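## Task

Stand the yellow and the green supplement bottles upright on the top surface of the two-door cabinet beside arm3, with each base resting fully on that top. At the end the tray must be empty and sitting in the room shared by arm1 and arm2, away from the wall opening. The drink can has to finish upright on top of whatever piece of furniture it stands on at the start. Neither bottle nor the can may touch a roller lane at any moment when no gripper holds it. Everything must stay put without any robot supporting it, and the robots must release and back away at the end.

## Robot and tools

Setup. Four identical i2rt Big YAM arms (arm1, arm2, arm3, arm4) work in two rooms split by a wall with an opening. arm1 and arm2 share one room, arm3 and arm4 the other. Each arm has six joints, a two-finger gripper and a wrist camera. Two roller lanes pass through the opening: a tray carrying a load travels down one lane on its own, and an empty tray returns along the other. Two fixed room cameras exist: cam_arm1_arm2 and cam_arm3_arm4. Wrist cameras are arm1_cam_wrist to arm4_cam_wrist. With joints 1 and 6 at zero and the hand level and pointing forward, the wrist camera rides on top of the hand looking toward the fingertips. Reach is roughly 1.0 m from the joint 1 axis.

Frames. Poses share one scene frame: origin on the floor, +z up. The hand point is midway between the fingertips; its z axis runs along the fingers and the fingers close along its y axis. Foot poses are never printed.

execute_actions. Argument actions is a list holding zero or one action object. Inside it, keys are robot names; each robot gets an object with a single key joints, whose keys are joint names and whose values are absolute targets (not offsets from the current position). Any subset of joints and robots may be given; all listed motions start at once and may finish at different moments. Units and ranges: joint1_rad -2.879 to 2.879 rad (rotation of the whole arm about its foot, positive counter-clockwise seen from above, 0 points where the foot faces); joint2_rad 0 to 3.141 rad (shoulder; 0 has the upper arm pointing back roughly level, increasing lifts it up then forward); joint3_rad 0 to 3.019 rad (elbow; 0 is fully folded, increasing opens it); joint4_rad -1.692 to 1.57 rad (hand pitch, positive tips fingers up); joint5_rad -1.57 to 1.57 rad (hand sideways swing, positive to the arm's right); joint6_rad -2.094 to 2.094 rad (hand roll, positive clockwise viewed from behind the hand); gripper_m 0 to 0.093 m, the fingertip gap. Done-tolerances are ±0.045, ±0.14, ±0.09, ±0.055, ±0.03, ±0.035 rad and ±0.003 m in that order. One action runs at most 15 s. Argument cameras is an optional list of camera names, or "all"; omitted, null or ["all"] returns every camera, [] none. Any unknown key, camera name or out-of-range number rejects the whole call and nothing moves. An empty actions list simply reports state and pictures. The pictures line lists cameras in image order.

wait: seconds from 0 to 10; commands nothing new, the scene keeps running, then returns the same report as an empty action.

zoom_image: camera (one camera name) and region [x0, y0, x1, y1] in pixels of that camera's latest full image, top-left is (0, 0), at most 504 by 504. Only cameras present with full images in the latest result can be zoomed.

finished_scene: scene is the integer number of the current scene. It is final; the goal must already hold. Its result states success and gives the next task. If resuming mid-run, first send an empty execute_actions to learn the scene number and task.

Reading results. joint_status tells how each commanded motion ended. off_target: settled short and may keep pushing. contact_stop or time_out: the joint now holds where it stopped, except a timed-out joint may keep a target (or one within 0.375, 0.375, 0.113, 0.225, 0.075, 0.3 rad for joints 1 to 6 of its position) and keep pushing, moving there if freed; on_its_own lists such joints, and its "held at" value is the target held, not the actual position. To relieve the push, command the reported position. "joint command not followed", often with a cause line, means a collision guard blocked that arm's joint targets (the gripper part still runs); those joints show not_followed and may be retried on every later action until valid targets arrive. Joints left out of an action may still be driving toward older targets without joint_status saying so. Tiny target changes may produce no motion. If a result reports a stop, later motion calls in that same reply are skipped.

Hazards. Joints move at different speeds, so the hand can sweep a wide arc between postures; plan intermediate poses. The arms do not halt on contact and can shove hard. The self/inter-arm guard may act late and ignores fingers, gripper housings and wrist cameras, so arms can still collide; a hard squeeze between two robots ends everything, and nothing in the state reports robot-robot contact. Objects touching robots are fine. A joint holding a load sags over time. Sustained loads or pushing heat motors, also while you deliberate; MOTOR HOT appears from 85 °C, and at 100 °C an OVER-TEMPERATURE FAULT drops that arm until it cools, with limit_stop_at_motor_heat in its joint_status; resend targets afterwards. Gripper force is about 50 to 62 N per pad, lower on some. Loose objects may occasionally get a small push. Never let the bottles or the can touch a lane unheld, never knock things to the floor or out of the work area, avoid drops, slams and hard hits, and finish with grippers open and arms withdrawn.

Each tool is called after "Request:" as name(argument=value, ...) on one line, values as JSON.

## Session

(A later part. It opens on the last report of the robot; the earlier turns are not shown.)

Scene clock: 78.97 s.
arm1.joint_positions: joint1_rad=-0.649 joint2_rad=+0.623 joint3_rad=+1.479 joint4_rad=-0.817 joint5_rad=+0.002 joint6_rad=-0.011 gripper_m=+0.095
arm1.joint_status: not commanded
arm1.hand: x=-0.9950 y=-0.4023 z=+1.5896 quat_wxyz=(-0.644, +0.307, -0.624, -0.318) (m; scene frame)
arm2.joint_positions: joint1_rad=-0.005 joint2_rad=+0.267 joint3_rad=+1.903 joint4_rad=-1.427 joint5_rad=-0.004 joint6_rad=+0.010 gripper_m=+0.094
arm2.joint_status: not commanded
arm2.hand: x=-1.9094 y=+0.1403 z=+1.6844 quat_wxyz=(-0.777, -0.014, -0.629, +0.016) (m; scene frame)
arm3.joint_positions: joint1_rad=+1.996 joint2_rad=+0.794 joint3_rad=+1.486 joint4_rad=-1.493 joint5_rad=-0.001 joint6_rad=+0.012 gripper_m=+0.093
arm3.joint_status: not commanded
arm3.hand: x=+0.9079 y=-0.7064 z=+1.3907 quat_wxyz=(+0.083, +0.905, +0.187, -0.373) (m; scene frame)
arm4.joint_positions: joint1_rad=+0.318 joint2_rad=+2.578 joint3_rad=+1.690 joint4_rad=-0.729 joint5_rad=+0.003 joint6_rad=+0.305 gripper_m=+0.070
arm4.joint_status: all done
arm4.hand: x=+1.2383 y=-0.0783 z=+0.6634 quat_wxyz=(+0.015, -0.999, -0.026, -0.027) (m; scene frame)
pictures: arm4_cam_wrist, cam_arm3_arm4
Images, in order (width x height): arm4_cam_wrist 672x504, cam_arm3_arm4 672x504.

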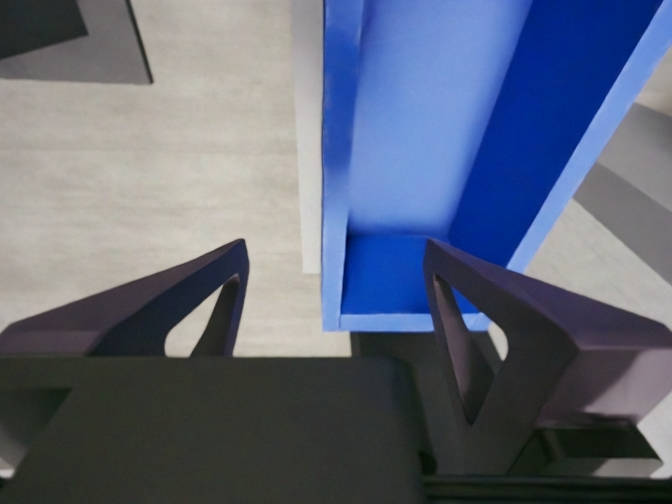

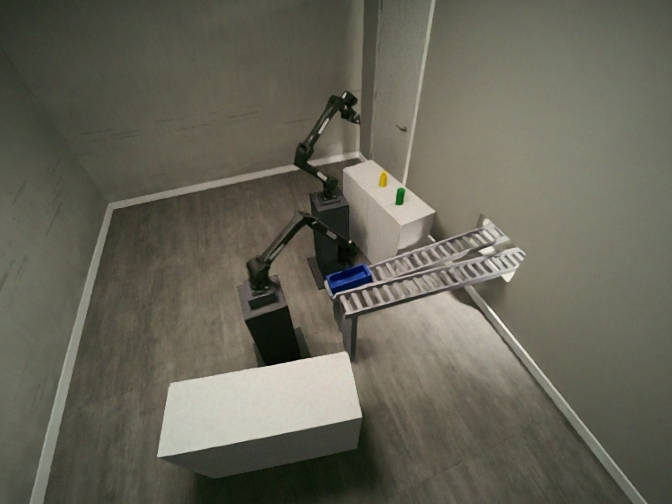

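Request:
execute_actions(actions=[{"arm4":{"joints":{"joint2_rad":2.775,"joint3_rad":1.84,"joint4_rad":-0.6}}}], cameras=["arm4_cam_wrist","cam_arm3_arm4"])

Scene clock: 81.63 s.
arm1.joint_positions: joint1_rad=-0.649 joint2_rad=+0.623 joint3_rad=+1.479 joint4_rad=-0.817 joint5_rad=+0.002 joint6_rad=-0.011 gripper_m=+0.095
arm1.joint_status: not commanded
arm1.hand: x=-0.9950 y=-0.4023 z=+1.5896 quat_wxyz=(-0.644, +0.307, -0.624, -0.318) (m; scene frame)
arm2.joint_positions: joint1_rad=-0.005 joint2_rad=+0.267 joint3_rad=+1.903 joint4_rad=-1.427 joint5_rad=-0.004 joint6_rad=+0.010 gripper_m=+0.094
arm2.joint_status: not commanded
arm2.hand: x=-1.9094 y=+0.1403 z=+1.6844 quat_wxyz=(-0.777, -0.014, -0.629, +0.016) (m; scene frame)
arm3.joint_positions: joint1_rad=+1.996 joint2_rad=+0.794 joint3_rad=+1.486 joint4_rad=-1.493 joint5_rad=-0.001 joint6_rad=+0.012 gripper_m=+0.093
arm3.joint_status: not commanded
arm3.hand: x=+0.9079 y=-0.7064 z=+1.3907 quat_wxyz=(+0.083, +0.905, +0.187, -0.373) (m; scene frame)
arm4.joint_positions: joint1_rad=+0.318 joint2_rad=+2.788 joint3_rad=+1.825 joint4_rad=-0.605 joint5_rad=+0.003 joint6_rad=+0.305 gripper_m=+0.070
arm4.joint_status: all done
arm4.hand: x=+1.2289 y=-0.0811 z=+0.5680 quat_wxyz=(+0.007, -1.000, -0.026, -0.004) (m; scene frame)
pictures: arm4_cam_wrist, cam_arm3_arm4
Images, in order (width x height): arm4_cam_wrist 672x504, cam_arm3_arm4 672x504.

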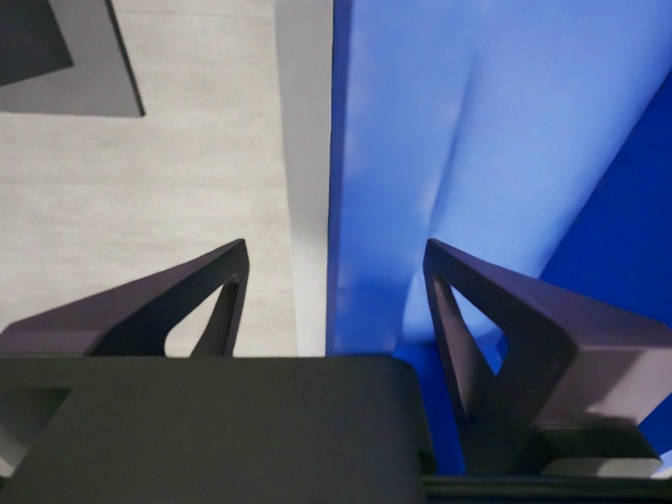

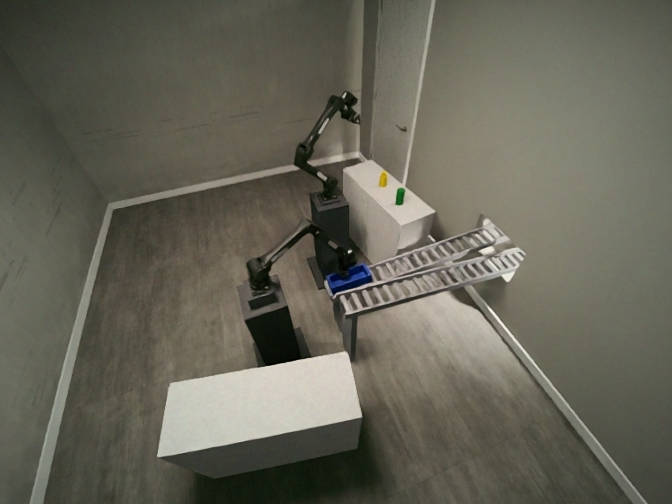

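Request:
execute_actions(actions=[{"arm4":{"joints":{"gripper_m":0.0}}}], cameras=["arm4_cam_wrist"])

Scene clock: 82.63 s.
arm1.joint_positions: joint1_rad=-0.649 joint2_rad=+0.623 joint3_rad=+1.479 joint4_rad=-0.817 joint5_rad=+0.002 joint6_rad=-0.011 gripper_m=+0.095
arm1.joint_status: not commanded
arm1.hand: x=-0.9950 y=-0.4023 z=+1.5896 quat_wxyz=(-0.644, +0.307, -0.624, -0.318) (m; scene frame)
arm2.joint_positions: joint1_rad=-0.005 joint2_rad=+0.267 joint3_rad=+1.903 joint4_rad=-1.427 joint5_rad=-0.004 joint6_rad=+0.010 gripper_m=+0.094
arm2.joint_status: not commanded
arm2.hand: x=-1.9094 y=+0.1403 z=+1.6844 quat_wxyz=(-0.777, -0.014, -0.629, +0.016) (m; scene frame)
arm3.joint_positions: joint1_rad=+1.996 joint2_rad=+0.794 joint3_rad=+1.486 joint4_rad=-1.493 joint5_rad=-0.001 joint6_rad=+0.012 gripper_m=+0.093
arm3.joint_status: not commanded
arm3.hand: x=+0.9079 y=-0.7064 z=+1.3907 quat_wxyz=(+0.083, +0.905, +0.187, -0.373) (m; scene frame)
arm4.joint_positions: joint1_rad=+0.312 joint2_rad=+2.788 joint3_rad=+1.825 joint4_rad=-0.605 joint5_rad=+0.002 joint6_rad=+0.320 gripper_m=+0.011
arm4.joint_status: gripper_m off_target (ended at +0.011, target +0.000)
arm4.hand: x=+1.2276 y=-0.0775 z=+0.5680 quat_wxyz=(+0.006, -1.000, -0.015, -0.004) (m; scene frame)
pictures: arm4_cam_wrist
Images, in order (width x height): arm4_cam_wrist 672x504.

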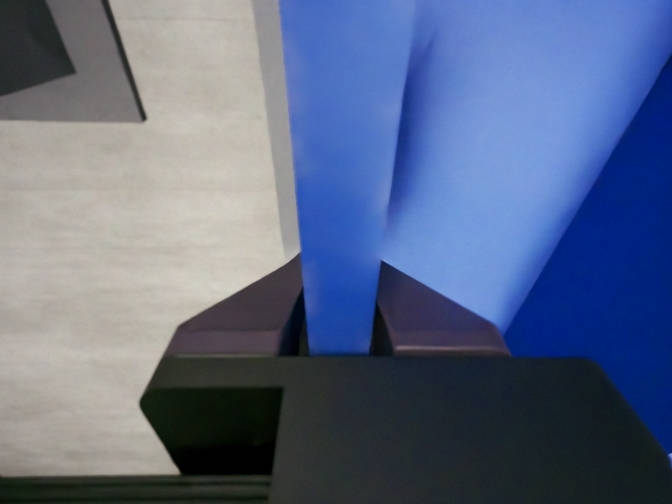

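Request:
execute_actions(actions=[{"arm4":{"joints":{"joint2_rad":2.57,"joint3_rad":1.71,"joint4_rad":-0.715}}}], cameras=[])

Request:
execute_actions(actions=[{"arm4":{"joints":{"joint2_rad":2.14,"joint3_rad":1.665,"joint4_rad":-1.1}}}], cameras=["arm4_cam_wrist","cam_arm3_arm4"])

Scene clock: 84.67 s.
arm1.joint_positions: joint1_rad=-0.649 joint2_rad=+0.623 joint3_rad=+1.479 joint4_rad=-0.817 joint5_rad=+0.002 joint6_rad=-0.011 gripper_m=+0.095
arm1.joint_status: not commanded
arm1.hand: x=-0.9950 y=-0.4023 z=+1.5896 quat_wxyz=(-0.644, +0.307, -0.624, -0.318) (m; scene frame)
arm2.joint_positions: joint1_rad=-0.005 joint2_rad=+0.267 joint3_rad=+1.903 joint4_rad=-1.427 joint5_rad=-0.004 joint6_rad=+0.010 gripper_m=+0.094
arm2.joint_status: not commanded
arm2.hand: x=-1.9094 y=+0.1403 z=+1.6844 quat_wxyz=(-0.777, -0.014, -0.629, +0.016) (m; scene frame)
arm3.joint_positions: joint1_rad=+1.996 joint2_rad=+0.794 joint3_rad=+1.486 joint4_rad=-1.493 joint5_rad=-0.001 joint6_rad=+0.012 gripper_m=+0.093
arm3.joint_status: not commanded
arm3.hand: x=+0.9079 y=-0.7064 z=+1.3907 quat_wxyz=(+0.083, +0.905, +0.187, -0.373) (m; scene frame)
arm4.joint_positions: joint1_rad=+0.311 joint2_rad=+2.595 joint3_rad=+1.711 joint4_rad=-0.704 joint5_rad=+0.000 joint6_rad=+0.320 gripper_m=+0.011
arm4.joint_status: all done
arm4.hand: x=+1.2269 y=-0.0781 z=+0.6578 quat_wxyz=(+0.009, -1.000, -0.015, -0.014) (m; scene frame)
pictures: none
No camera images: the call's "cameras" was empty. Leave "cameras" out to get every camera's image.

Scene clock: 86.10 s.
arm1.joint_positions: joint1_rad=-0.649 joint2_rad=+0.623 joint3_rad=+1.479 joint4_rad=-0.817 joint5_rad=+0.002 joint6_rad=-0.011 gripper_m=+0.095
arm1.joint_status: not commanded
arm1.hand: x=-0.9950 y=-0.4023 z=+1.5896 quat_wxyz=(-0.644, +0.307, -0.624, -0.318) (m; scene frame)
arm2.joint_positions: joint1_rad=-0.005 joint2_rad=+0.267 joint3_rad=+1.903 joint4_rad=-1.427 joint5_rad=-0.004 joint6_rad=+0.010 gripper_m=+0.094
arm2.joint_status: not commanded
arm2.hand: x=-1.9094 y=+0.1403 z=+1.6844 quat_wxyz=(-0.777, -0.014, -0.629, +0.016) (m; scene frame)
arm3.joint_positions: joint1_rad=+1.996 joint2_rad=+0.794 joint3_rad=+1.486 joint4_rad=-1.493 joint5_rad=-0.001 joint6_rad=+0.012 gripper_m=+0.093
arm3.joint_status: not commanded
arm3.hand: x=+0.9079 y=-0.7064 z=+1.3907 quat_wxyz=(+0.083, +0.905, +0.187, -0.373) (m; scene frame)
arm4.joint_positions: joint1_rad=+0.311 joint2_rad=+2.146 joint3_rad=+1.643 joint4_rad=-1.089 joint5_rad=-0.001 joint6_rad=+0.319 gripper_m=+0.011
arm4.joint_status: all done
arm4.hand: x=+1.2283 y=-0.0797 z=+0.9113 quat_wxyz=(+0.009, -1.000, -0.015, -0.016) (m; scene frame)
pictures: arm4_cam_wrist, cam_arm3_arm4
Images, in order (width x height): arm4_cam_wrist 672x504, cam_arm3_arm4 672x504.

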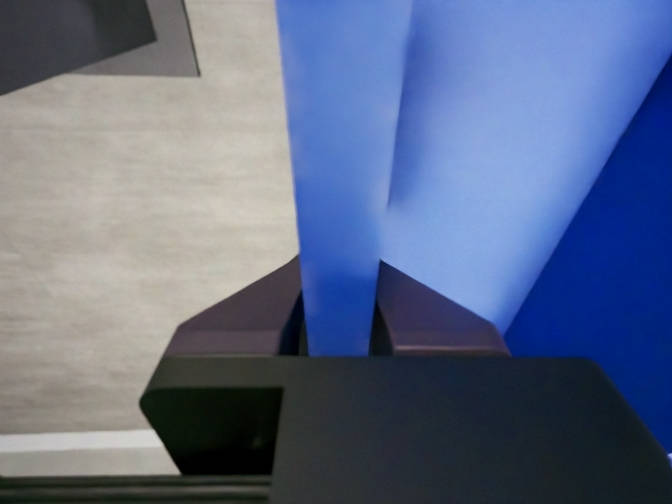

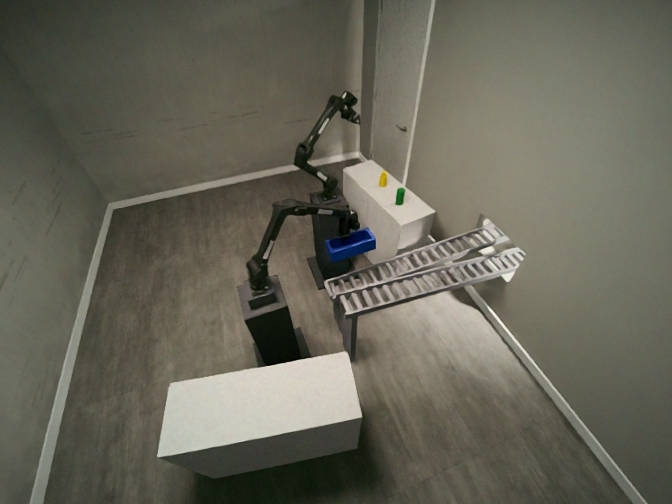

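Request:
execute_actions(actions=[{"arm4":{"joints":{"joint1_rad":-0.154,"joint6_rad":-0.146}}}], cameras=["arm4_cam_wrist","cam_arm3_arm4","arm3_cam_wrist"])

Request:
zoom_image(camera="cam_arm3_arm4", region=[300, 190, 460, 350])

Scene clock: 89.27 s.
arm1.joint_positions: joint1_rad=-0.649 joint2_rad=+0.623 joint3_rad=+1.479 joint4_rad=-0.817 joint5_rad=+0.002 joint6_rad=-0.011 gripper_m=+0.095
arm1.joint_status: not commanded
arm1.hand: x=-0.9950 y=-0.4023 z=+1.5896 quat_wxyz=(-0.644, +0.307, -0.624, -0.318) (m; scene frame)
arm2.joint_positions: joint1_rad=-0.005 joint2_rad=+0.267 joint3_rad=+1.903 joint4_rad=-1.427 joint5_rad=-0.004 joint6_rad=+0.010 gripper_m=+0.094
arm2.joint_status: not commanded
arm2.hand: x=-1.9094 y=+0.1403 z=+1.6844 quat_wxyz=(-0.777, -0.014, -0.629, +0.016) (m; scene frame)
arm3.joint_positions: joint1_rad=+1.996 joint2_rad=+0.794 joint3_rad=+1.486 joint4_rad=-1.493 joint5_rad=-0.001 joint6_rad=+0.012 gripper_m=+0.093
arm3.joint_status: not commanded
arm3.hand: x=+0.9079 y=-0.7064 z=+1.3907 quat_wxyz=(+0.083, +0.905, +0.187, -0.373) (m; scene frame)
arm4.joint_positions: joint1_rad=-0.149 joint2_rad=+2.146 joint3_rad=+1.643 joint4_rad=-1.089 joint5_rad=-0.002 joint6_rad=-0.138 gripper_m=+0.011
arm4.joint_status: all done
arm4.hand: x=+1.1950 y=+0.1977 z=+0.9141 quat_wxyz=(+0.003, -1.000, -0.014, -0.016) (m; scene frame)
pictures: arm3_cam_wrist, arm4_cam_wrist, cam_arm3_arm4
Images, in order (width x height): arm3_cam_wrist 672x504, arm4_cam_wrist 672x504, cam_arm3_arm4 672x504.

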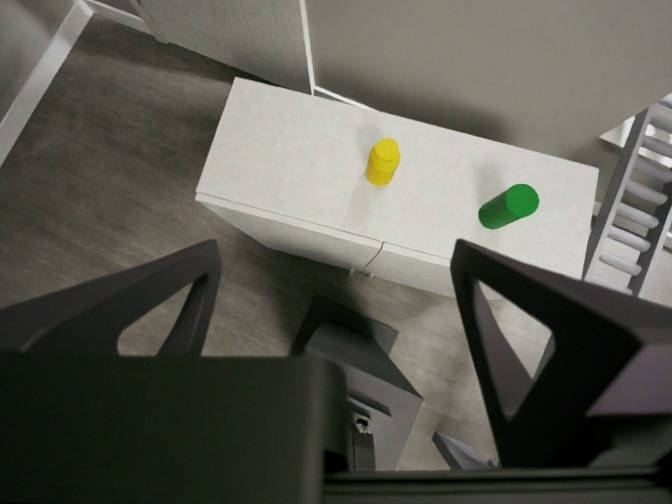

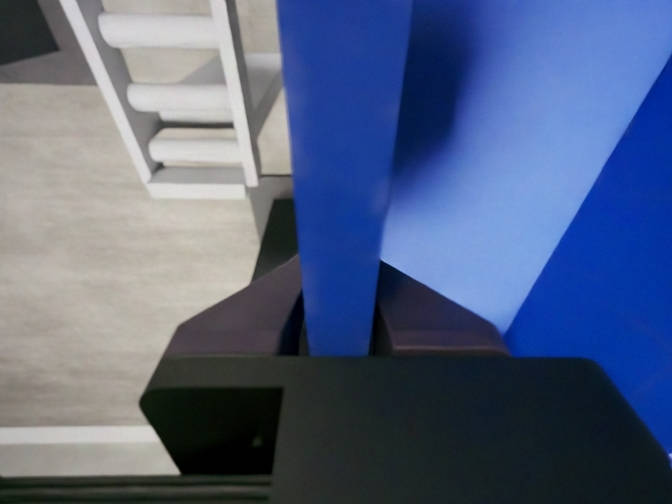

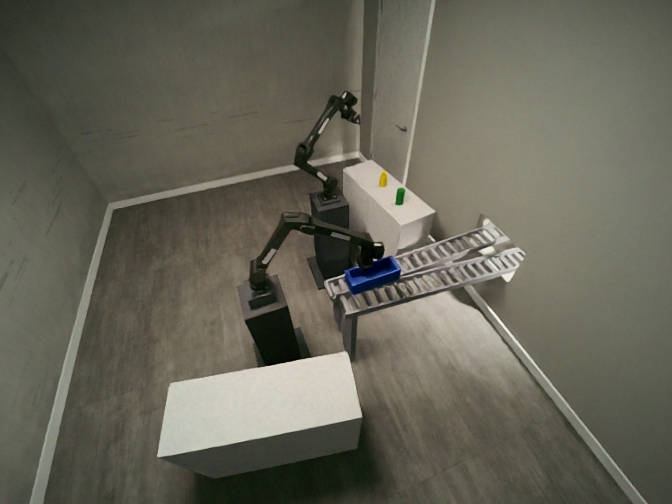

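Region (300, 190, 460, 350) of cam_arm3_arm4's 672x504 image, scaled by 3.150, with more detail than that image has.

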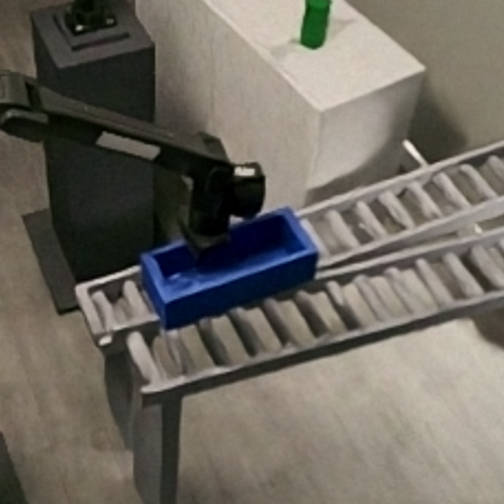

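Request:
execute_actions(actions=[{"arm4":{"joints":{"joint1_rad":-0.118,"joint6_rad":-0.1}}}], cameras=[])

Scene clock: 90.87 s.
arm1.joint_positions: joint1_rad=-0.649 joint2_rad=+0.623 joint3_rad=+1.479 joint4_rad=-0.817 joint5_rad=+0.002 joint6_rad=-0.011 gripper_m=+0.095
arm1.joint_status: not commanded
arm1.hand: x=-0.9950 y=-0.4023 z=+1.5896 quat_wxyz=(-0.644, +0.307, -0.624, -0.318) (m; scene frame)
arm2.joint_positions: joint1_rad=-0.005 joint2_rad=+0.267 joint3_rad=+1.903 joint4_rad=-1.427 joint5_rad=-0.004 joint6_rad=+0.010 gripper_m=+0.094
arm2.joint_status: not commanded
arm2.hand: x=-1.9094 y=+0.1403 z=+1.6844 quat_wxyz=(-0.777, -0.014, -0.629, +0.016) (m; scene frame)
arm3.joint_positions: joint1_rad=+1.996 joint2_rad=+0.794 joint3_rad=+1.486 joint4_rad=-1.493 joint5_rad=-0.001 joint6_rad=+0.012 gripper_m=+0.093
arm3.joint_status: not commanded
arm3.hand: x=+0.9079 y=-0.7064 z=+1.3907 quat_wxyz=(+0.083, +0.905, +0.187, -0.373) (m; scene frame)
arm4.joint_positions: joint1_rad=-0.119 joint2_rad=+2.146 joint3_rad=+1.643 joint4_rad=-1.089 joint5_rad=-0.002 joint6_rad=-0.111 gripper_m=+0.011
arm4.joint_status: all done
arm4.hand: x=+1.1933 y=+0.1798 z=+0.9139 quat_wxyz=(+0.004, -1.000, -0.015, -0.016) (m; scene frame)
pictures: none
No camera images: the call's "cameras" was empty. Leave "cameras" out to get every camera's image.

Request:
execute_actions(actions=[{"arm4":{"joints":{"joint2_rad":2.22,"joint4_rad":-1.005}}}], cameras=["cam_arm3_arm4"])

Request:
zoom_image(camera="cam_arm3_arm4", region=[310, 220, 430, 340])

Scene clock: 92.47 s.
arm1.joint_positions: joint1_rad=-0.649 joint2_rad=+0.623 joint3_rad=+1.479 joint4_rad=-0.817 joint5_rad=+0.002 joint6_rad=-0.011 gripper_m=+0.095
arm1.joint_status: not commanded
arm1.hand: x=-0.9950 y=-0.4023 z=+1.5896 quat_wxyz=(-0.644, +0.307, -0.624, -0.318) (m; scene frame)
arm2.joint_positions: joint1_rad=-0.005 joint2_rad=+0.267 joint3_rad=+1.903 joint4_rad=-1.427 joint5_rad=-0.004 joint6_rad=+0.010 gripper_m=+0.094
arm2.joint_status: not commanded
arm2.hand: x=-1.9094 y=+0.1403 z=+1.6844 quat_wxyz=(-0.777, -0.014, -0.629, +0.016) (m; scene frame)
arm3.joint_positions: joint1_rad=+1.996 joint2_rad=+0.794 joint3_rad=+1.486 joint4_rad=-1.493 joint5_rad=-0.001 joint6_rad=+0.012 gripper_m=+0.093
arm3.joint_status: not commanded
arm3.hand: x=+0.9079 y=-0.7064 z=+1.3907 quat_wxyz=(+0.083, +0.905, +0.187, -0.373) (m; scene frame)
arm4.joint_positions: joint1_rad=-0.119 joint2_rad=+2.238 joint3_rad=+1.643 joint4_rad=-1.019 joint5_rad=-0.002 joint6_rad=-0.111 gripper_m=+0.011
arm4.joint_status: all done
arm4.hand: x=+1.1928 y=+0.1805 z=+0.8588 quat_wxyz=(+0.003, -1.000, -0.015, -0.026) (m; scene frame)
pictures: cam_arm3_arm4
Images, in order (width x height): cam_arm3_arm4 672x504.

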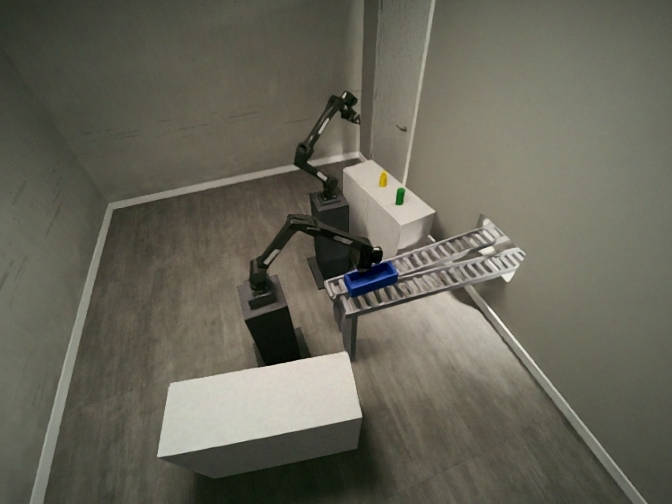

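Region (310, 220, 430, 340) of cam_arm3_arm4's 672x504 image, scaled by 4.200, with more detail than that image has.

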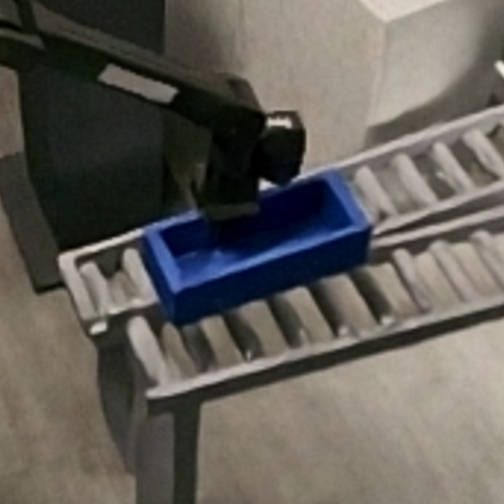

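Request:
execute_actions(actions=[{"arm4":{"joints":{"joint2_rad":2.28,"joint4_rad":-0.935,"joint3_rad":1.645}}}], cameras=["cam_arm3_arm4"])

Request:
zoom_image(camera="cam_arm3_arm4", region=[310, 220, 430, 340])

Scene clock: 94.40 s.
arm1.joint_positions: joint1_rad=-0.649 joint2_rad=+0.623 joint3_rad=+1.479 joint4_rad=-0.817 joint5_rad=+0.002 joint6_rad=-0.011 gripper_m=+0.095
arm1.joint_status: not commanded
arm1.hand: x=-0.9950 y=-0.4023 z=+1.5896 quat_wxyz=(-0.644, +0.307, -0.624, -0.318) (m; scene frame)
arm2.joint_positions: joint1_rad=-0.005 joint2_rad=+0.267 joint3_rad=+1.903 joint4_rad=-1.427 joint5_rad=-0.004 joint6_rad=+0.010 gripper_m=+0.094
arm2.joint_status: not commanded
arm2.hand: x=-1.9094 y=+0.1403 z=+1.6844 quat_wxyz=(-0.777, -0.014, -0.629, +0.016) (m; scene frame)
arm3.joint_positions: joint1_rad=+1.996 joint2_rad=+0.794 joint3_rad=+1.486 joint4_rad=-1.493 joint5_rad=-0.001 joint6_rad=+0.012 gripper_m=+0.093
arm3.joint_status: not commanded
arm3.hand: x=+0.9079 y=-0.7064 z=+1.3907 quat_wxyz=(+0.083, +0.905, +0.187, -0.373) (m; scene frame)
arm4.joint_positions: joint1_rad=-0.119 joint2_rad=+2.287 joint3_rad=+1.643 joint4_rad=-0.950 joint5_rad=-0.002 joint6_rad=-0.111 gripper_m=+0.011
arm4.joint_status: all done
arm4.hand: x=+1.1870 y=+0.1813 z=+0.8290 quat_wxyz=(+0.003, -1.000, -0.015, -0.017) (m; scene frame)
pictures: cam_arm3_arm4
Images, in order (width x height): cam_arm3_arm4 672x504.

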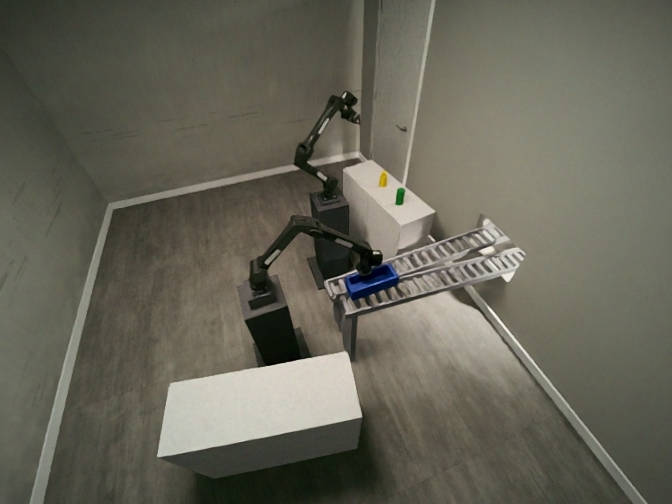

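Region (310, 220, 430, 340) of cam_arm3_arm4's 672x504 image, scaled by 4.200, with more detail than that image has.

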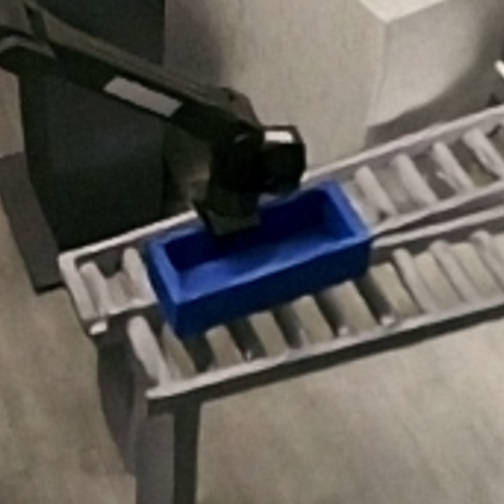

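Request:
execute_actions(actions=[{"arm3":{"joints":{"joint1_rad":0.1,"joint2_rad":1.3,"joint3_rad":1.9,"joint4_rad":-1.6}}}], cameras=["arm4_cam_wrist","arm3_cam_wrist","cam_arm3_arm4"])

Scene clock: 97.10 s.
arm1.joint_positions: joint1_rad=-0.649 joint2_rad=+0.623 joint3_rad=+1.479 joint4_rad=-0.817 joint5_rad=+0.002 joint6_rad=-0.011 gripper_m=+0.095
arm1.joint_status: not commanded
arm1.hand: x=-0.9950 y=-0.4023 z=+1.5896 quat_wxyz=(-0.644, +0.307, -0.624, -0.318) (m; scene frame)
arm2.joint_positions: joint1_rad=-0.005 joint2_rad=+0.267 joint3_rad=+1.903 joint4_rad=-1.427 joint5_rad=-0.004 joint6_rad=+0.010 gripper_m=+0.094
arm2.joint_status: not commanded
arm2.hand: x=-1.9094 y=+0.1403 z=+1.6844 quat_wxyz=(-0.777, -0.014, -0.629, +0.016) (m; scene frame)
arm3.joint_positions: joint1_rad=+0.096 joint2_rad=+1.318 joint3_rad=+1.842 joint4_rad=-1.591 joint5_rad=+0.000 joint6_rad=+0.012 gripper_m=+0.093
arm3.joint_status: all done
arm3.hand: x=+1.1145 y=-0.1564 z=+1.3590 quat_wxyz=(-0.160, +0.711, -0.659, -0.187) (m; scene frame)
arm4.joint_positions: joint1_rad=-0.119 joint2_rad=+2.287 joint3_rad=+1.643 joint4_rad=-0.950 joint5_rad=-0.002 joint6_rad=-0.111 gripper_m=+0.011
arm4.joint_status: not commanded
arm4.hand: x=+1.1870 y=+0.1813 z=+0.8290 quat_wxyz=(+0.003, -1.000, -0.015, -0.017) (m; scene frame)
pictures: arm3_cam_wrist, arm4_cam_wrist, cam_arm3_arm4
Images, in order (width x height): arm3_cam_wrist 672x504, arm4_cam_wrist 672x504, cam_arm3_arm4 672x504.

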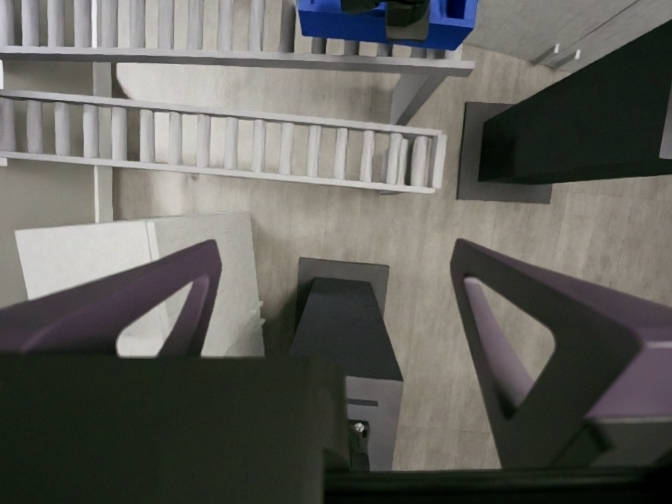

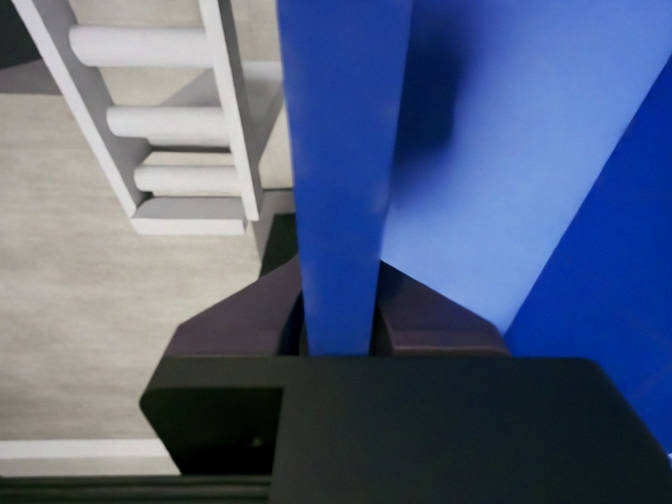

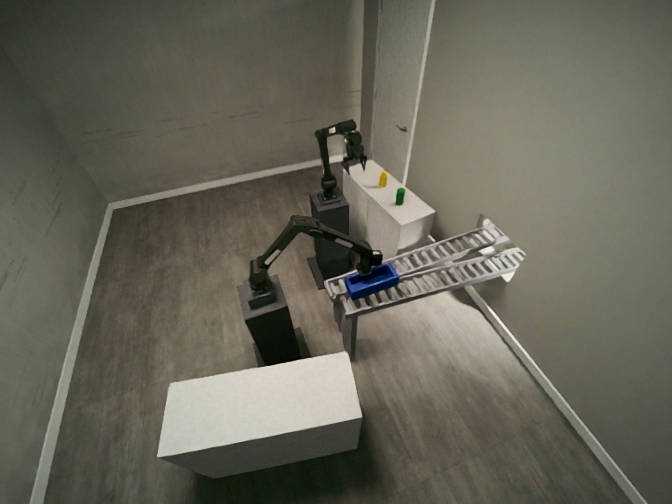

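Request:
execute_actions(actions=[{"arm4":{"joints":{"joint2_rad":2.235,"joint4_rad":-1.0}}}], cameras=[])

Request:
execute_actions(actions=[{"arm4":{"joints":{"joint1_rad":-0.163,"joint6_rad":-0.155}},"arm3":{"joints":{"joint4_rad":-1.4}}}], cameras=["arm3_cam_wrist","cam_arm3_arm4"])

Request:
zoom_image(camera="cam_arm3_arm4", region=[310, 220, 430, 340])

Scene clock: 99.70 s.
arm1.joint_positions: joint1_rad=-0.649 joint2_rad=+0.623 joint3_rad=+1.479 joint4_rad=-0.817 joint5_rad=+0.002 joint6_rad=-0.011 gripper_m=+0.095
arm1.joint_status: not commanded
arm1.hand: x=-0.9950 y=-0.4023 z=+1.5896 quat_wxyz=(-0.644, +0.307, -0.624, -0.318) (m; scene frame)
arm2.joint_positions: joint1_rad=-0.005 joint2_rad=+0.267 joint3_rad=+1.903 joint4_rad=-1.427 joint5_rad=-0.004 joint6_rad=+0.010 gripper_m=+0.094
arm2.joint_status: not commanded
arm2.hand: x=-1.9094 y=+0.1403 z=+1.6844 quat_wxyz=(-0.777, -0.014, -0.629, +0.016) (m; scene frame)
arm3.joint_positions: joint1_rad=+0.096 joint2_rad=+1.318 joint3_rad=+1.842 joint4_rad=-1.591 joint5_rad=+0.000 joint6_rad=+0.012 gripper_m=+0.093
arm3.joint_status: not commanded
arm3.hand: x=+1.1145 y=-0.1564 z=+1.3590 quat_wxyz=(-0.160, +0.711, -0.659, -0.187) (m; scene frame)
arm4.joint_positions: joint1_rad=-0.119 joint2_rad=+2.287 joint3_rad=+1.643 joint4_rad=-0.988 joint5_rad=-0.002 joint6_rad=-0.111 gripper_m=+0.011
arm4.joint_status: all done
arm4.hand: x=+1.1964 y=+0.1806 z=+0.8295 quat_wxyz=(+0.002, -0.999, -0.015, -0.036) (m; scene frame)
pictures: none
No camera images: the call's "cameras" was empty. Leave "cameras" out to get every camera's image.

Scene clock: 100.60 s.
arm1.joint_positions: joint1_rad=-0.649 joint2_rad=+0.623 joint3_rad=+1.479 joint4_rad=-0.817 joint5_rad=+0.002 joint6_rad=-0.011 gripper_m=+0.095
arm1.joint_status: not commanded
arm1.hand: x=-0.9950 y=-0.4023 z=+1.5896 quat_wxyz=(-0.644, +0.307, -0.624, -0.318) (m; scene frame)
arm2.joint_positions: joint1_rad=-0.005 joint2_rad=+0.267 joint3_rad=+1.903 joint4_rad=-1.427 joint5_rad=-0.004 joint6_rad=+0.010 gripper_m=+0.094
arm2.joint_status: not commanded
arm2.hand: x=-1.9094 y=+0.1403 z=+1.6844 quat_wxyz=(-0.777, -0.014, -0.629, +0.016) (m; scene frame)
arm3.joint_positions: joint1_rad=+0.096 joint2_rad=+1.318 joint3_rad=+1.842 joint4_rad=-1.418 joint5_rad=+0.000 joint6_rad=+0.012 gripper_m=+0.093
arm3.joint_status: all done
arm3.hand: x=+1.1115 y=-0.1210 z=+1.3825 quat_wxyz=(-0.216, +0.692, -0.642, -0.248) (m; scene frame)
arm4.joint_positions: joint1_rad=-0.166 joint2_rad=+2.287 joint3_rad=+1.643 joint4_rad=-0.988 joint5_rad=-0.002 joint6_rad=-0.146 gripper_m=+0.011
arm4.joint_status: all done
arm4.hand: x=+1.1993 y=+0.2089 z=+0.8299 quat_wxyz=(+0.000, -0.999, -0.009, -0.036) (m; scene frame)
pictures: arm3_cam_wrist, cam_arm3_arm4
Images, in order (width x height): arm3_cam_wrist 672x504, cam_arm3_arm4 672x504.

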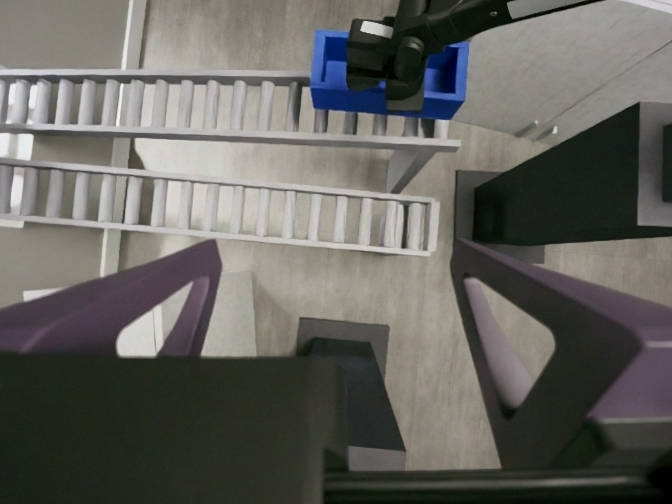

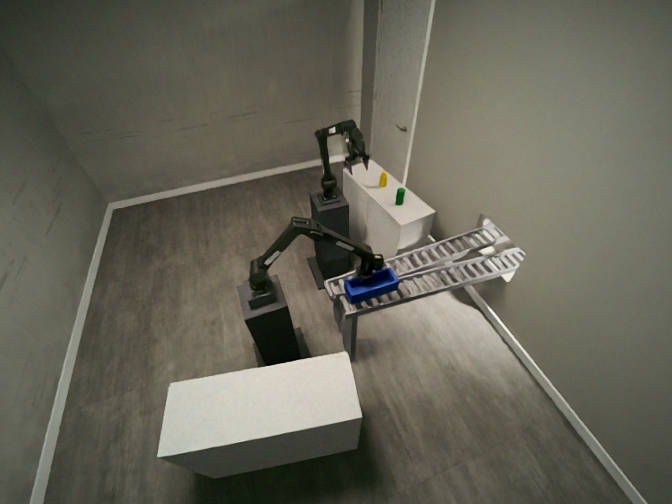

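Region (310, 220, 430, 340) of cam_arm3_arm4's 672x504 image, scaled by 4.200, with more detail than that image has.

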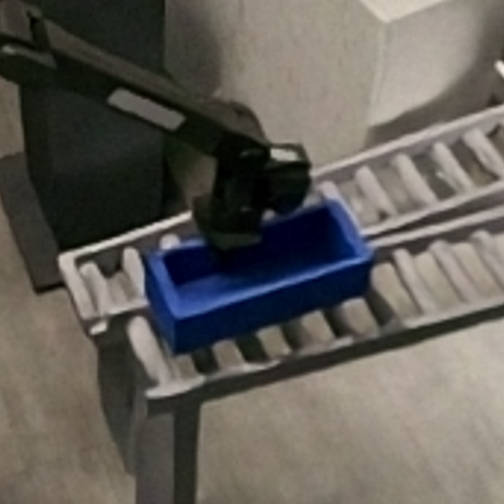

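Request:
execute_actions(actions=[{"arm4":{"joints":{"joint2_rad":2.33,"joint4_rad":-0.94}}}], cameras=["arm3_cam_wrist","cam_arm3_arm4"])

Request:
zoom_image(camera="cam_arm3_arm4", region=[310, 220, 430, 340])

Request:
zoom_image(camera="arm3_cam_wrist", region=[260, 0, 520, 200])

Scene clock: 103.73 s.
arm1.joint_positions: joint1_rad=-0.649 joint2_rad=+0.623 joint3_rad=+1.479 joint4_rad=-0.817 joint5_rad=+0.002 joint6_rad=-0.011 gripper_m=+0.095
arm1.joint_status: not commanded
arm1.hand: x=-0.9950 y=-0.4023 z=+1.5896 quat_wxyz=(-0.644, +0.307, -0.624, -0.318) (m; scene frame)
arm2.joint_positions: joint1_rad=-0.005 joint2_rad=+0.267 joint3_rad=+1.903 joint4_rad=-1.427 joint5_rad=-0.004 joint6_rad=+0.010 gripper_m=+0.094
arm2.joint_status: not commanded
arm2.hand: x=-1.9094 y=+0.1403 z=+1.6844 quat_wxyz=(-0.777, -0.014, -0.629, +0.016) (m; scene frame)
arm3.joint_positions: joint1_rad=+0.096 joint2_rad=+1.318 joint3_rad=+1.842 joint4_rad=-1.418 joint5_rad=+0.000 joint6_rad=+0.012 gripper_m=+0.093
arm3.joint_status: not commanded
arm3.hand: x=+1.1115 y=-0.1210 z=+1.3825 quat_wxyz=(-0.216, +0.692, -0.642, -0.248) (m; scene frame)
arm4.joint_positions: joint1_rad=-0.166 joint2_rad=+2.337 joint3_rad=+1.643 joint4_rad=-0.953 joint5_rad=-0.002 joint6_rad=-0.147 gripper_m=+0.011
arm4.joint_status: all done
arm4.hand: x=+1.2035 y=+0.2088 z=+0.7995 quat_wxyz=(-0.001, -0.999, -0.010, -0.043) (m; scene frame)
pictures: arm3_cam_wrist, cam_arm3_arm4
Images, in order (width x height): arm3_cam_wrist 672x504, cam_arm3_arm4 672x504.

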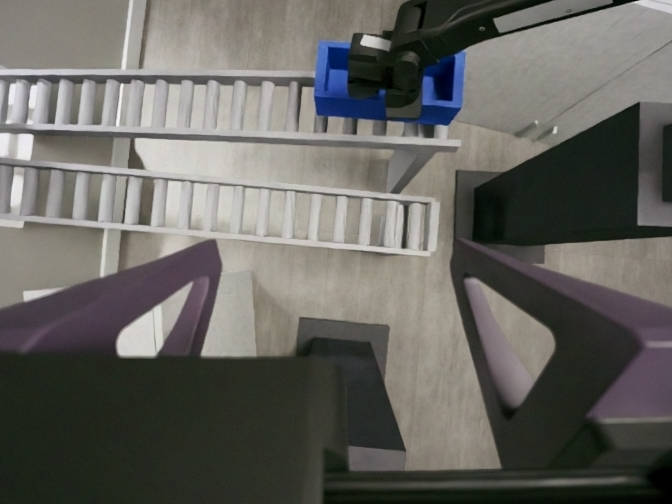

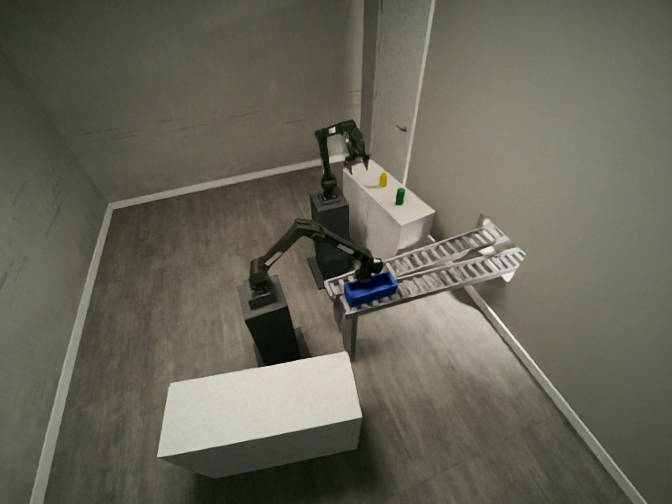

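Region (310, 220, 430, 340) of cam_arm3_arm4's 672x504 image, scaled by 4.200, with more detail than that image has.

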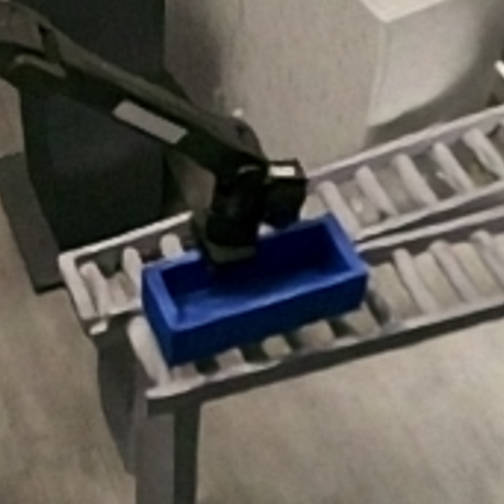

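Region (260, 0, 520, 200) of arm3_cam_wrist's 672x504 image, scaled by 1.938, with more detail than that image has; it fills the top 388 rows of this view, and the rest is white.

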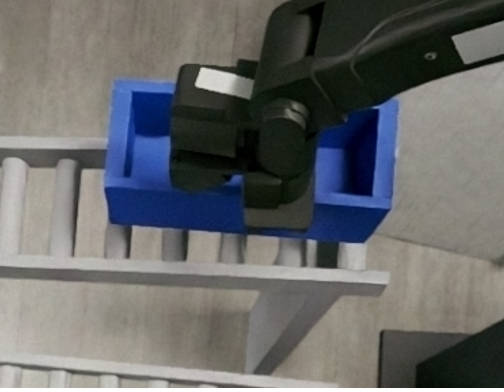

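Request:
execute_actions(actions=[{"arm4":{"joints":{"joint2_rad":2.36,"joint4_rad":-0.92}}}], cameras=["arm3_cam_wrist","cam_arm3_arm4"])

Request:
zoom_image(camera="cam_arm3_arm4", region=[310, 220, 430, 340])

Request:
zoom_image(camera="arm3_cam_wrist", region=[260, 0, 520, 200])

Scene clock: 105.20 s.
arm1.joint_positions: joint1_rad=-0.649 joint2_rad=+0.623 joint3_rad=+1.479 joint4_rad=-0.817 joint5_rad=+0.002 joint6_rad=-0.011 gripper_m=+0.095
arm1.joint_status: not commanded
arm1.hand: x=-0.9950 y=-0.4023 z=+1.5896 quat_wxyz=(-0.644, +0.307, -0.624, -0.318) (m; scene frame)
arm2.joint_positions: joint1_rad=-0.005 joint2_rad=+0.267 joint3_rad=+1.903 joint4_rad=-1.427 joint5_rad=-0.004 joint6_rad=+0.010 gripper_m=+0.094
arm2.joint_status: not commanded
arm2.hand: x=-1.9094 y=+0.1403 z=+1.6844 quat_wxyz=(-0.777, -0.014, -0.629, +0.016) (m; scene frame)
arm3.joint_positions: joint1_rad=+0.096 joint2_rad=+1.318 joint3_rad=+1.842 joint4_rad=-1.418 joint5_rad=+0.000 joint6_rad=+0.012 gripper_m=+0.093
arm3.joint_status: not commanded
arm3.hand: x=+1.1115 y=-0.1210 z=+1.3825 quat_wxyz=(-0.216, +0.692, -0.642, -0.248) (m; scene frame)
arm4.joint_positions: joint1_rad=-0.166 joint2_rad=+2.359 joint3_rad=+1.643 joint4_rad=-0.934 joint5_rad=-0.002 joint6_rad=-0.147 gripper_m=+0.011
arm4.joint_status: all done
arm4.hand: x=+1.2050 y=+0.2087 z=+0.7861 quat_wxyz=(-0.001, -0.999, -0.010, -0.045) (m; scene frame)
pictures: arm3_cam_wrist, cam_arm3_arm4
Images, in order (width x height): arm3_cam_wrist 672x504, cam_arm3_arm4 672x504.

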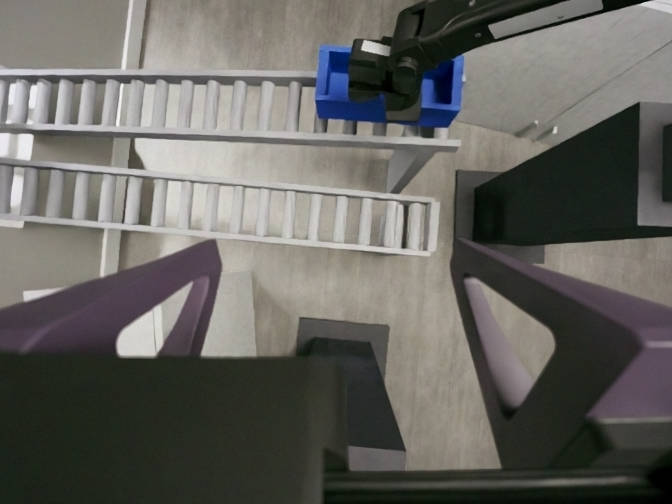

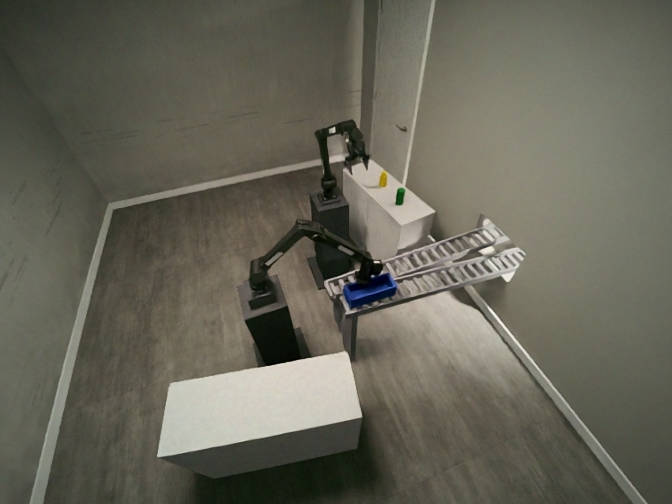

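Region (310, 220, 430, 340) of cam_arm3_arm4's 672x504 image, scaled by 4.200, with more detail than that image has.

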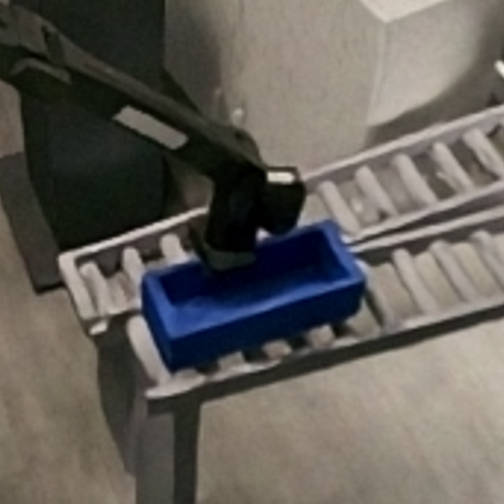

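Region (260, 0, 520, 200) of arm3_cam_wrist's 672x504 image, scaled by 1.938, with more detail than that image has; it fills the top 388 rows of this view, and the rest is white.

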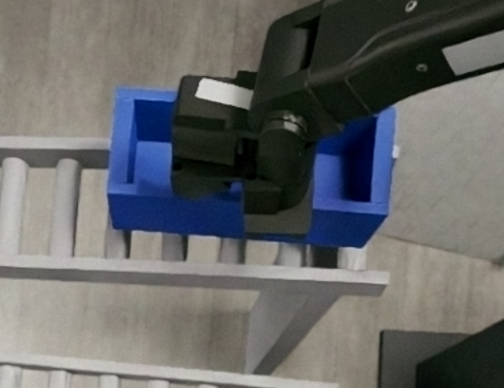

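Request:
execute_actions(actions=[{"arm4":{"joints":{"joint1_rad":-0.142,"joint6_rad":-0.125}}}], cameras=[])

Request:
execute_actions(actions=[{"arm4":{"joints":{"joint2_rad":2.39,"joint4_rad":-0.9}}}], cameras=["arm3_cam_wrist","cam_arm3_arm4"])

Request:
zoom_image(camera="cam_arm3_arm4", region=[310, 220, 430, 340])

Request:
zoom_image(camera="arm3_cam_wrist", region=[260, 0, 520, 200])

Scene clock: 107.10 s.
arm1.joint_positions: joint1_rad=-0.649 joint2_rad=+0.623 joint3_rad=+1.479 joint4_rad=-0.817 joint5_rad=+0.002 joint6_rad=-0.011 gripper_m=+0.095
arm1.joint_status: not commanded
arm1.hand: x=-0.9950 y=-0.4023 z=+1.5896 quat_wxyz=(-0.644, +0.307, -0.624, -0.318) (m; scene frame)
arm2.joint_positions: joint1_rad=-0.005 joint2_rad=+0.267 joint3_rad=+1.903 joint4_rad=-1.427 joint5_rad=-0.004 joint6_rad=+0.010 gripper_m=+0.094
arm2.joint_status: not commanded
arm2.hand: x=-1.9094 y=+0.1403 z=+1.6844 quat_wxyz=(-0.777, -0.014, -0.629, +0.016) (m; scene frame)
arm3.joint_positions: joint1_rad=+0.096 joint2_rad=+1.318 joint3_rad=+1.842 joint4_rad=-1.418 joint5_rad=+0.000 joint6_rad=+0.012 gripper_m=+0.093
arm3.joint_status: not commanded
arm3.hand: x=+1.1115 y=-0.1210 z=+1.3825 quat_wxyz=(-0.216, +0.692, -0.642, -0.248) (m; scene frame)
arm4.joint_positions: joint1_rad=-0.146 joint2_rad=+2.359 joint3_rad=+1.643 joint4_rad=-0.934 joint5_rad=-0.002 joint6_rad=-0.137 gripper_m=+0.011
arm4.joint_status: all done
arm4.hand: x=+1.2036 y=+0.1968 z=+0.7860 quat_wxyz=(+0.000, -0.999, -0.014, -0.045) (m; scene frame)
pictures: none
No camera images: the call's "cameras" was empty. Leave "cameras" out to get every camera's image.

Scene clock: 107.83 s.
arm1.joint_positions: joint1_rad=-0.649 joint2_rad=+0.623 joint3_rad=+1.479 joint4_rad=-0.817 joint5_rad=+0.002 joint6_rad=-0.011 gripper_m=+0.095
arm1.joint_status: not commanded
arm1.hand: x=-0.9950 y=-0.4023 z=+1.5896 quat_wxyz=(-0.644, +0.307, -0.624, -0.318) (m; scene frame)
arm2.joint_positions: joint1_rad=-0.005 joint2_rad=+0.267 joint3_rad=+1.903 joint4_rad=-1.427 joint5_rad=-0.004 joint6_rad=+0.010 gripper_m=+0.094
arm2.joint_status: not commanded
arm2.hand: x=-1.9094 y=+0.1403 z=+1.6844 quat_wxyz=(-0.777, -0.014, -0.629, +0.016) (m; scene frame)
arm3.joint_positions: joint1_rad=+0.096 joint2_rad=+1.318 joint3_rad=+1.842 joint4_rad=-1.418 joint5_rad=+0.000 joint6_rad=+0.012 gripper_m=+0.093
arm3.joint_status: not commanded
arm3.hand: x=+1.1115 y=-0.1210 z=+1.3825 quat_wxyz=(-0.216, +0.692, -0.642, -0.248) (m; scene frame)
arm4.joint_positions: joint1_rad=-0.146 joint2_rad=+2.392 joint3_rad=+1.643 joint4_rad=-0.914 joint5_rad=-0.002 joint6_rad=-0.137 gripper_m=+0.011
arm4.joint_status: all done
arm4.hand: x=+1.2081 y=+0.1965 z=+0.7667 quat_wxyz=(-0.001, -0.999, -0.014, -0.051) (m; scene frame)
pictures: arm3_cam_wrist, cam_arm3_arm4
Images, in order (width x height): arm3_cam_wrist 672x504, cam_arm3_arm4 672x504.

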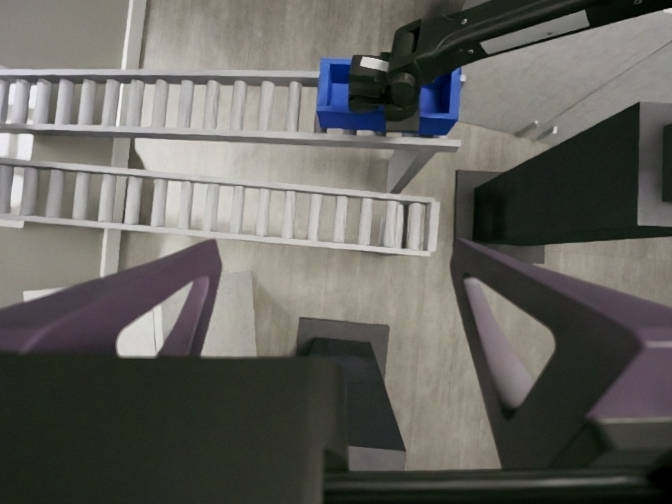

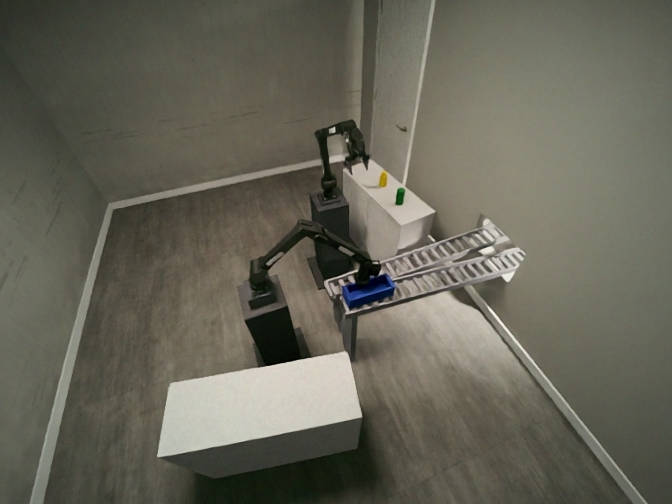

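Region (310, 220, 430, 340) of cam_arm3_arm4's 672x504 image, scaled by 4.200, with more detail than that image has.

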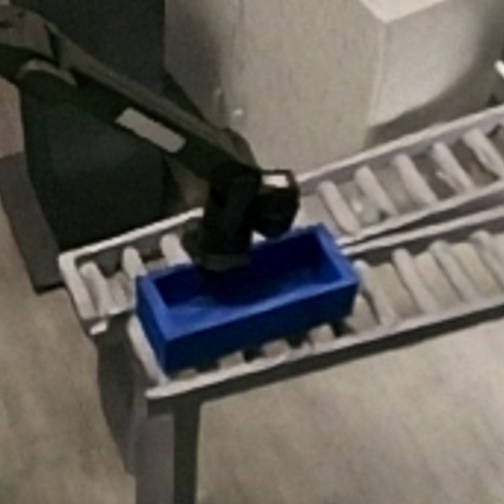

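Region (260, 0, 520, 200) of arm3_cam_wrist's 672x504 image, scaled by 1.938, with more detail than that image has; it fills the top 388 rows of this view, and the rest is white.

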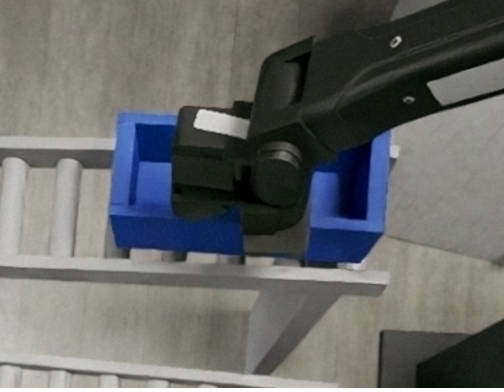

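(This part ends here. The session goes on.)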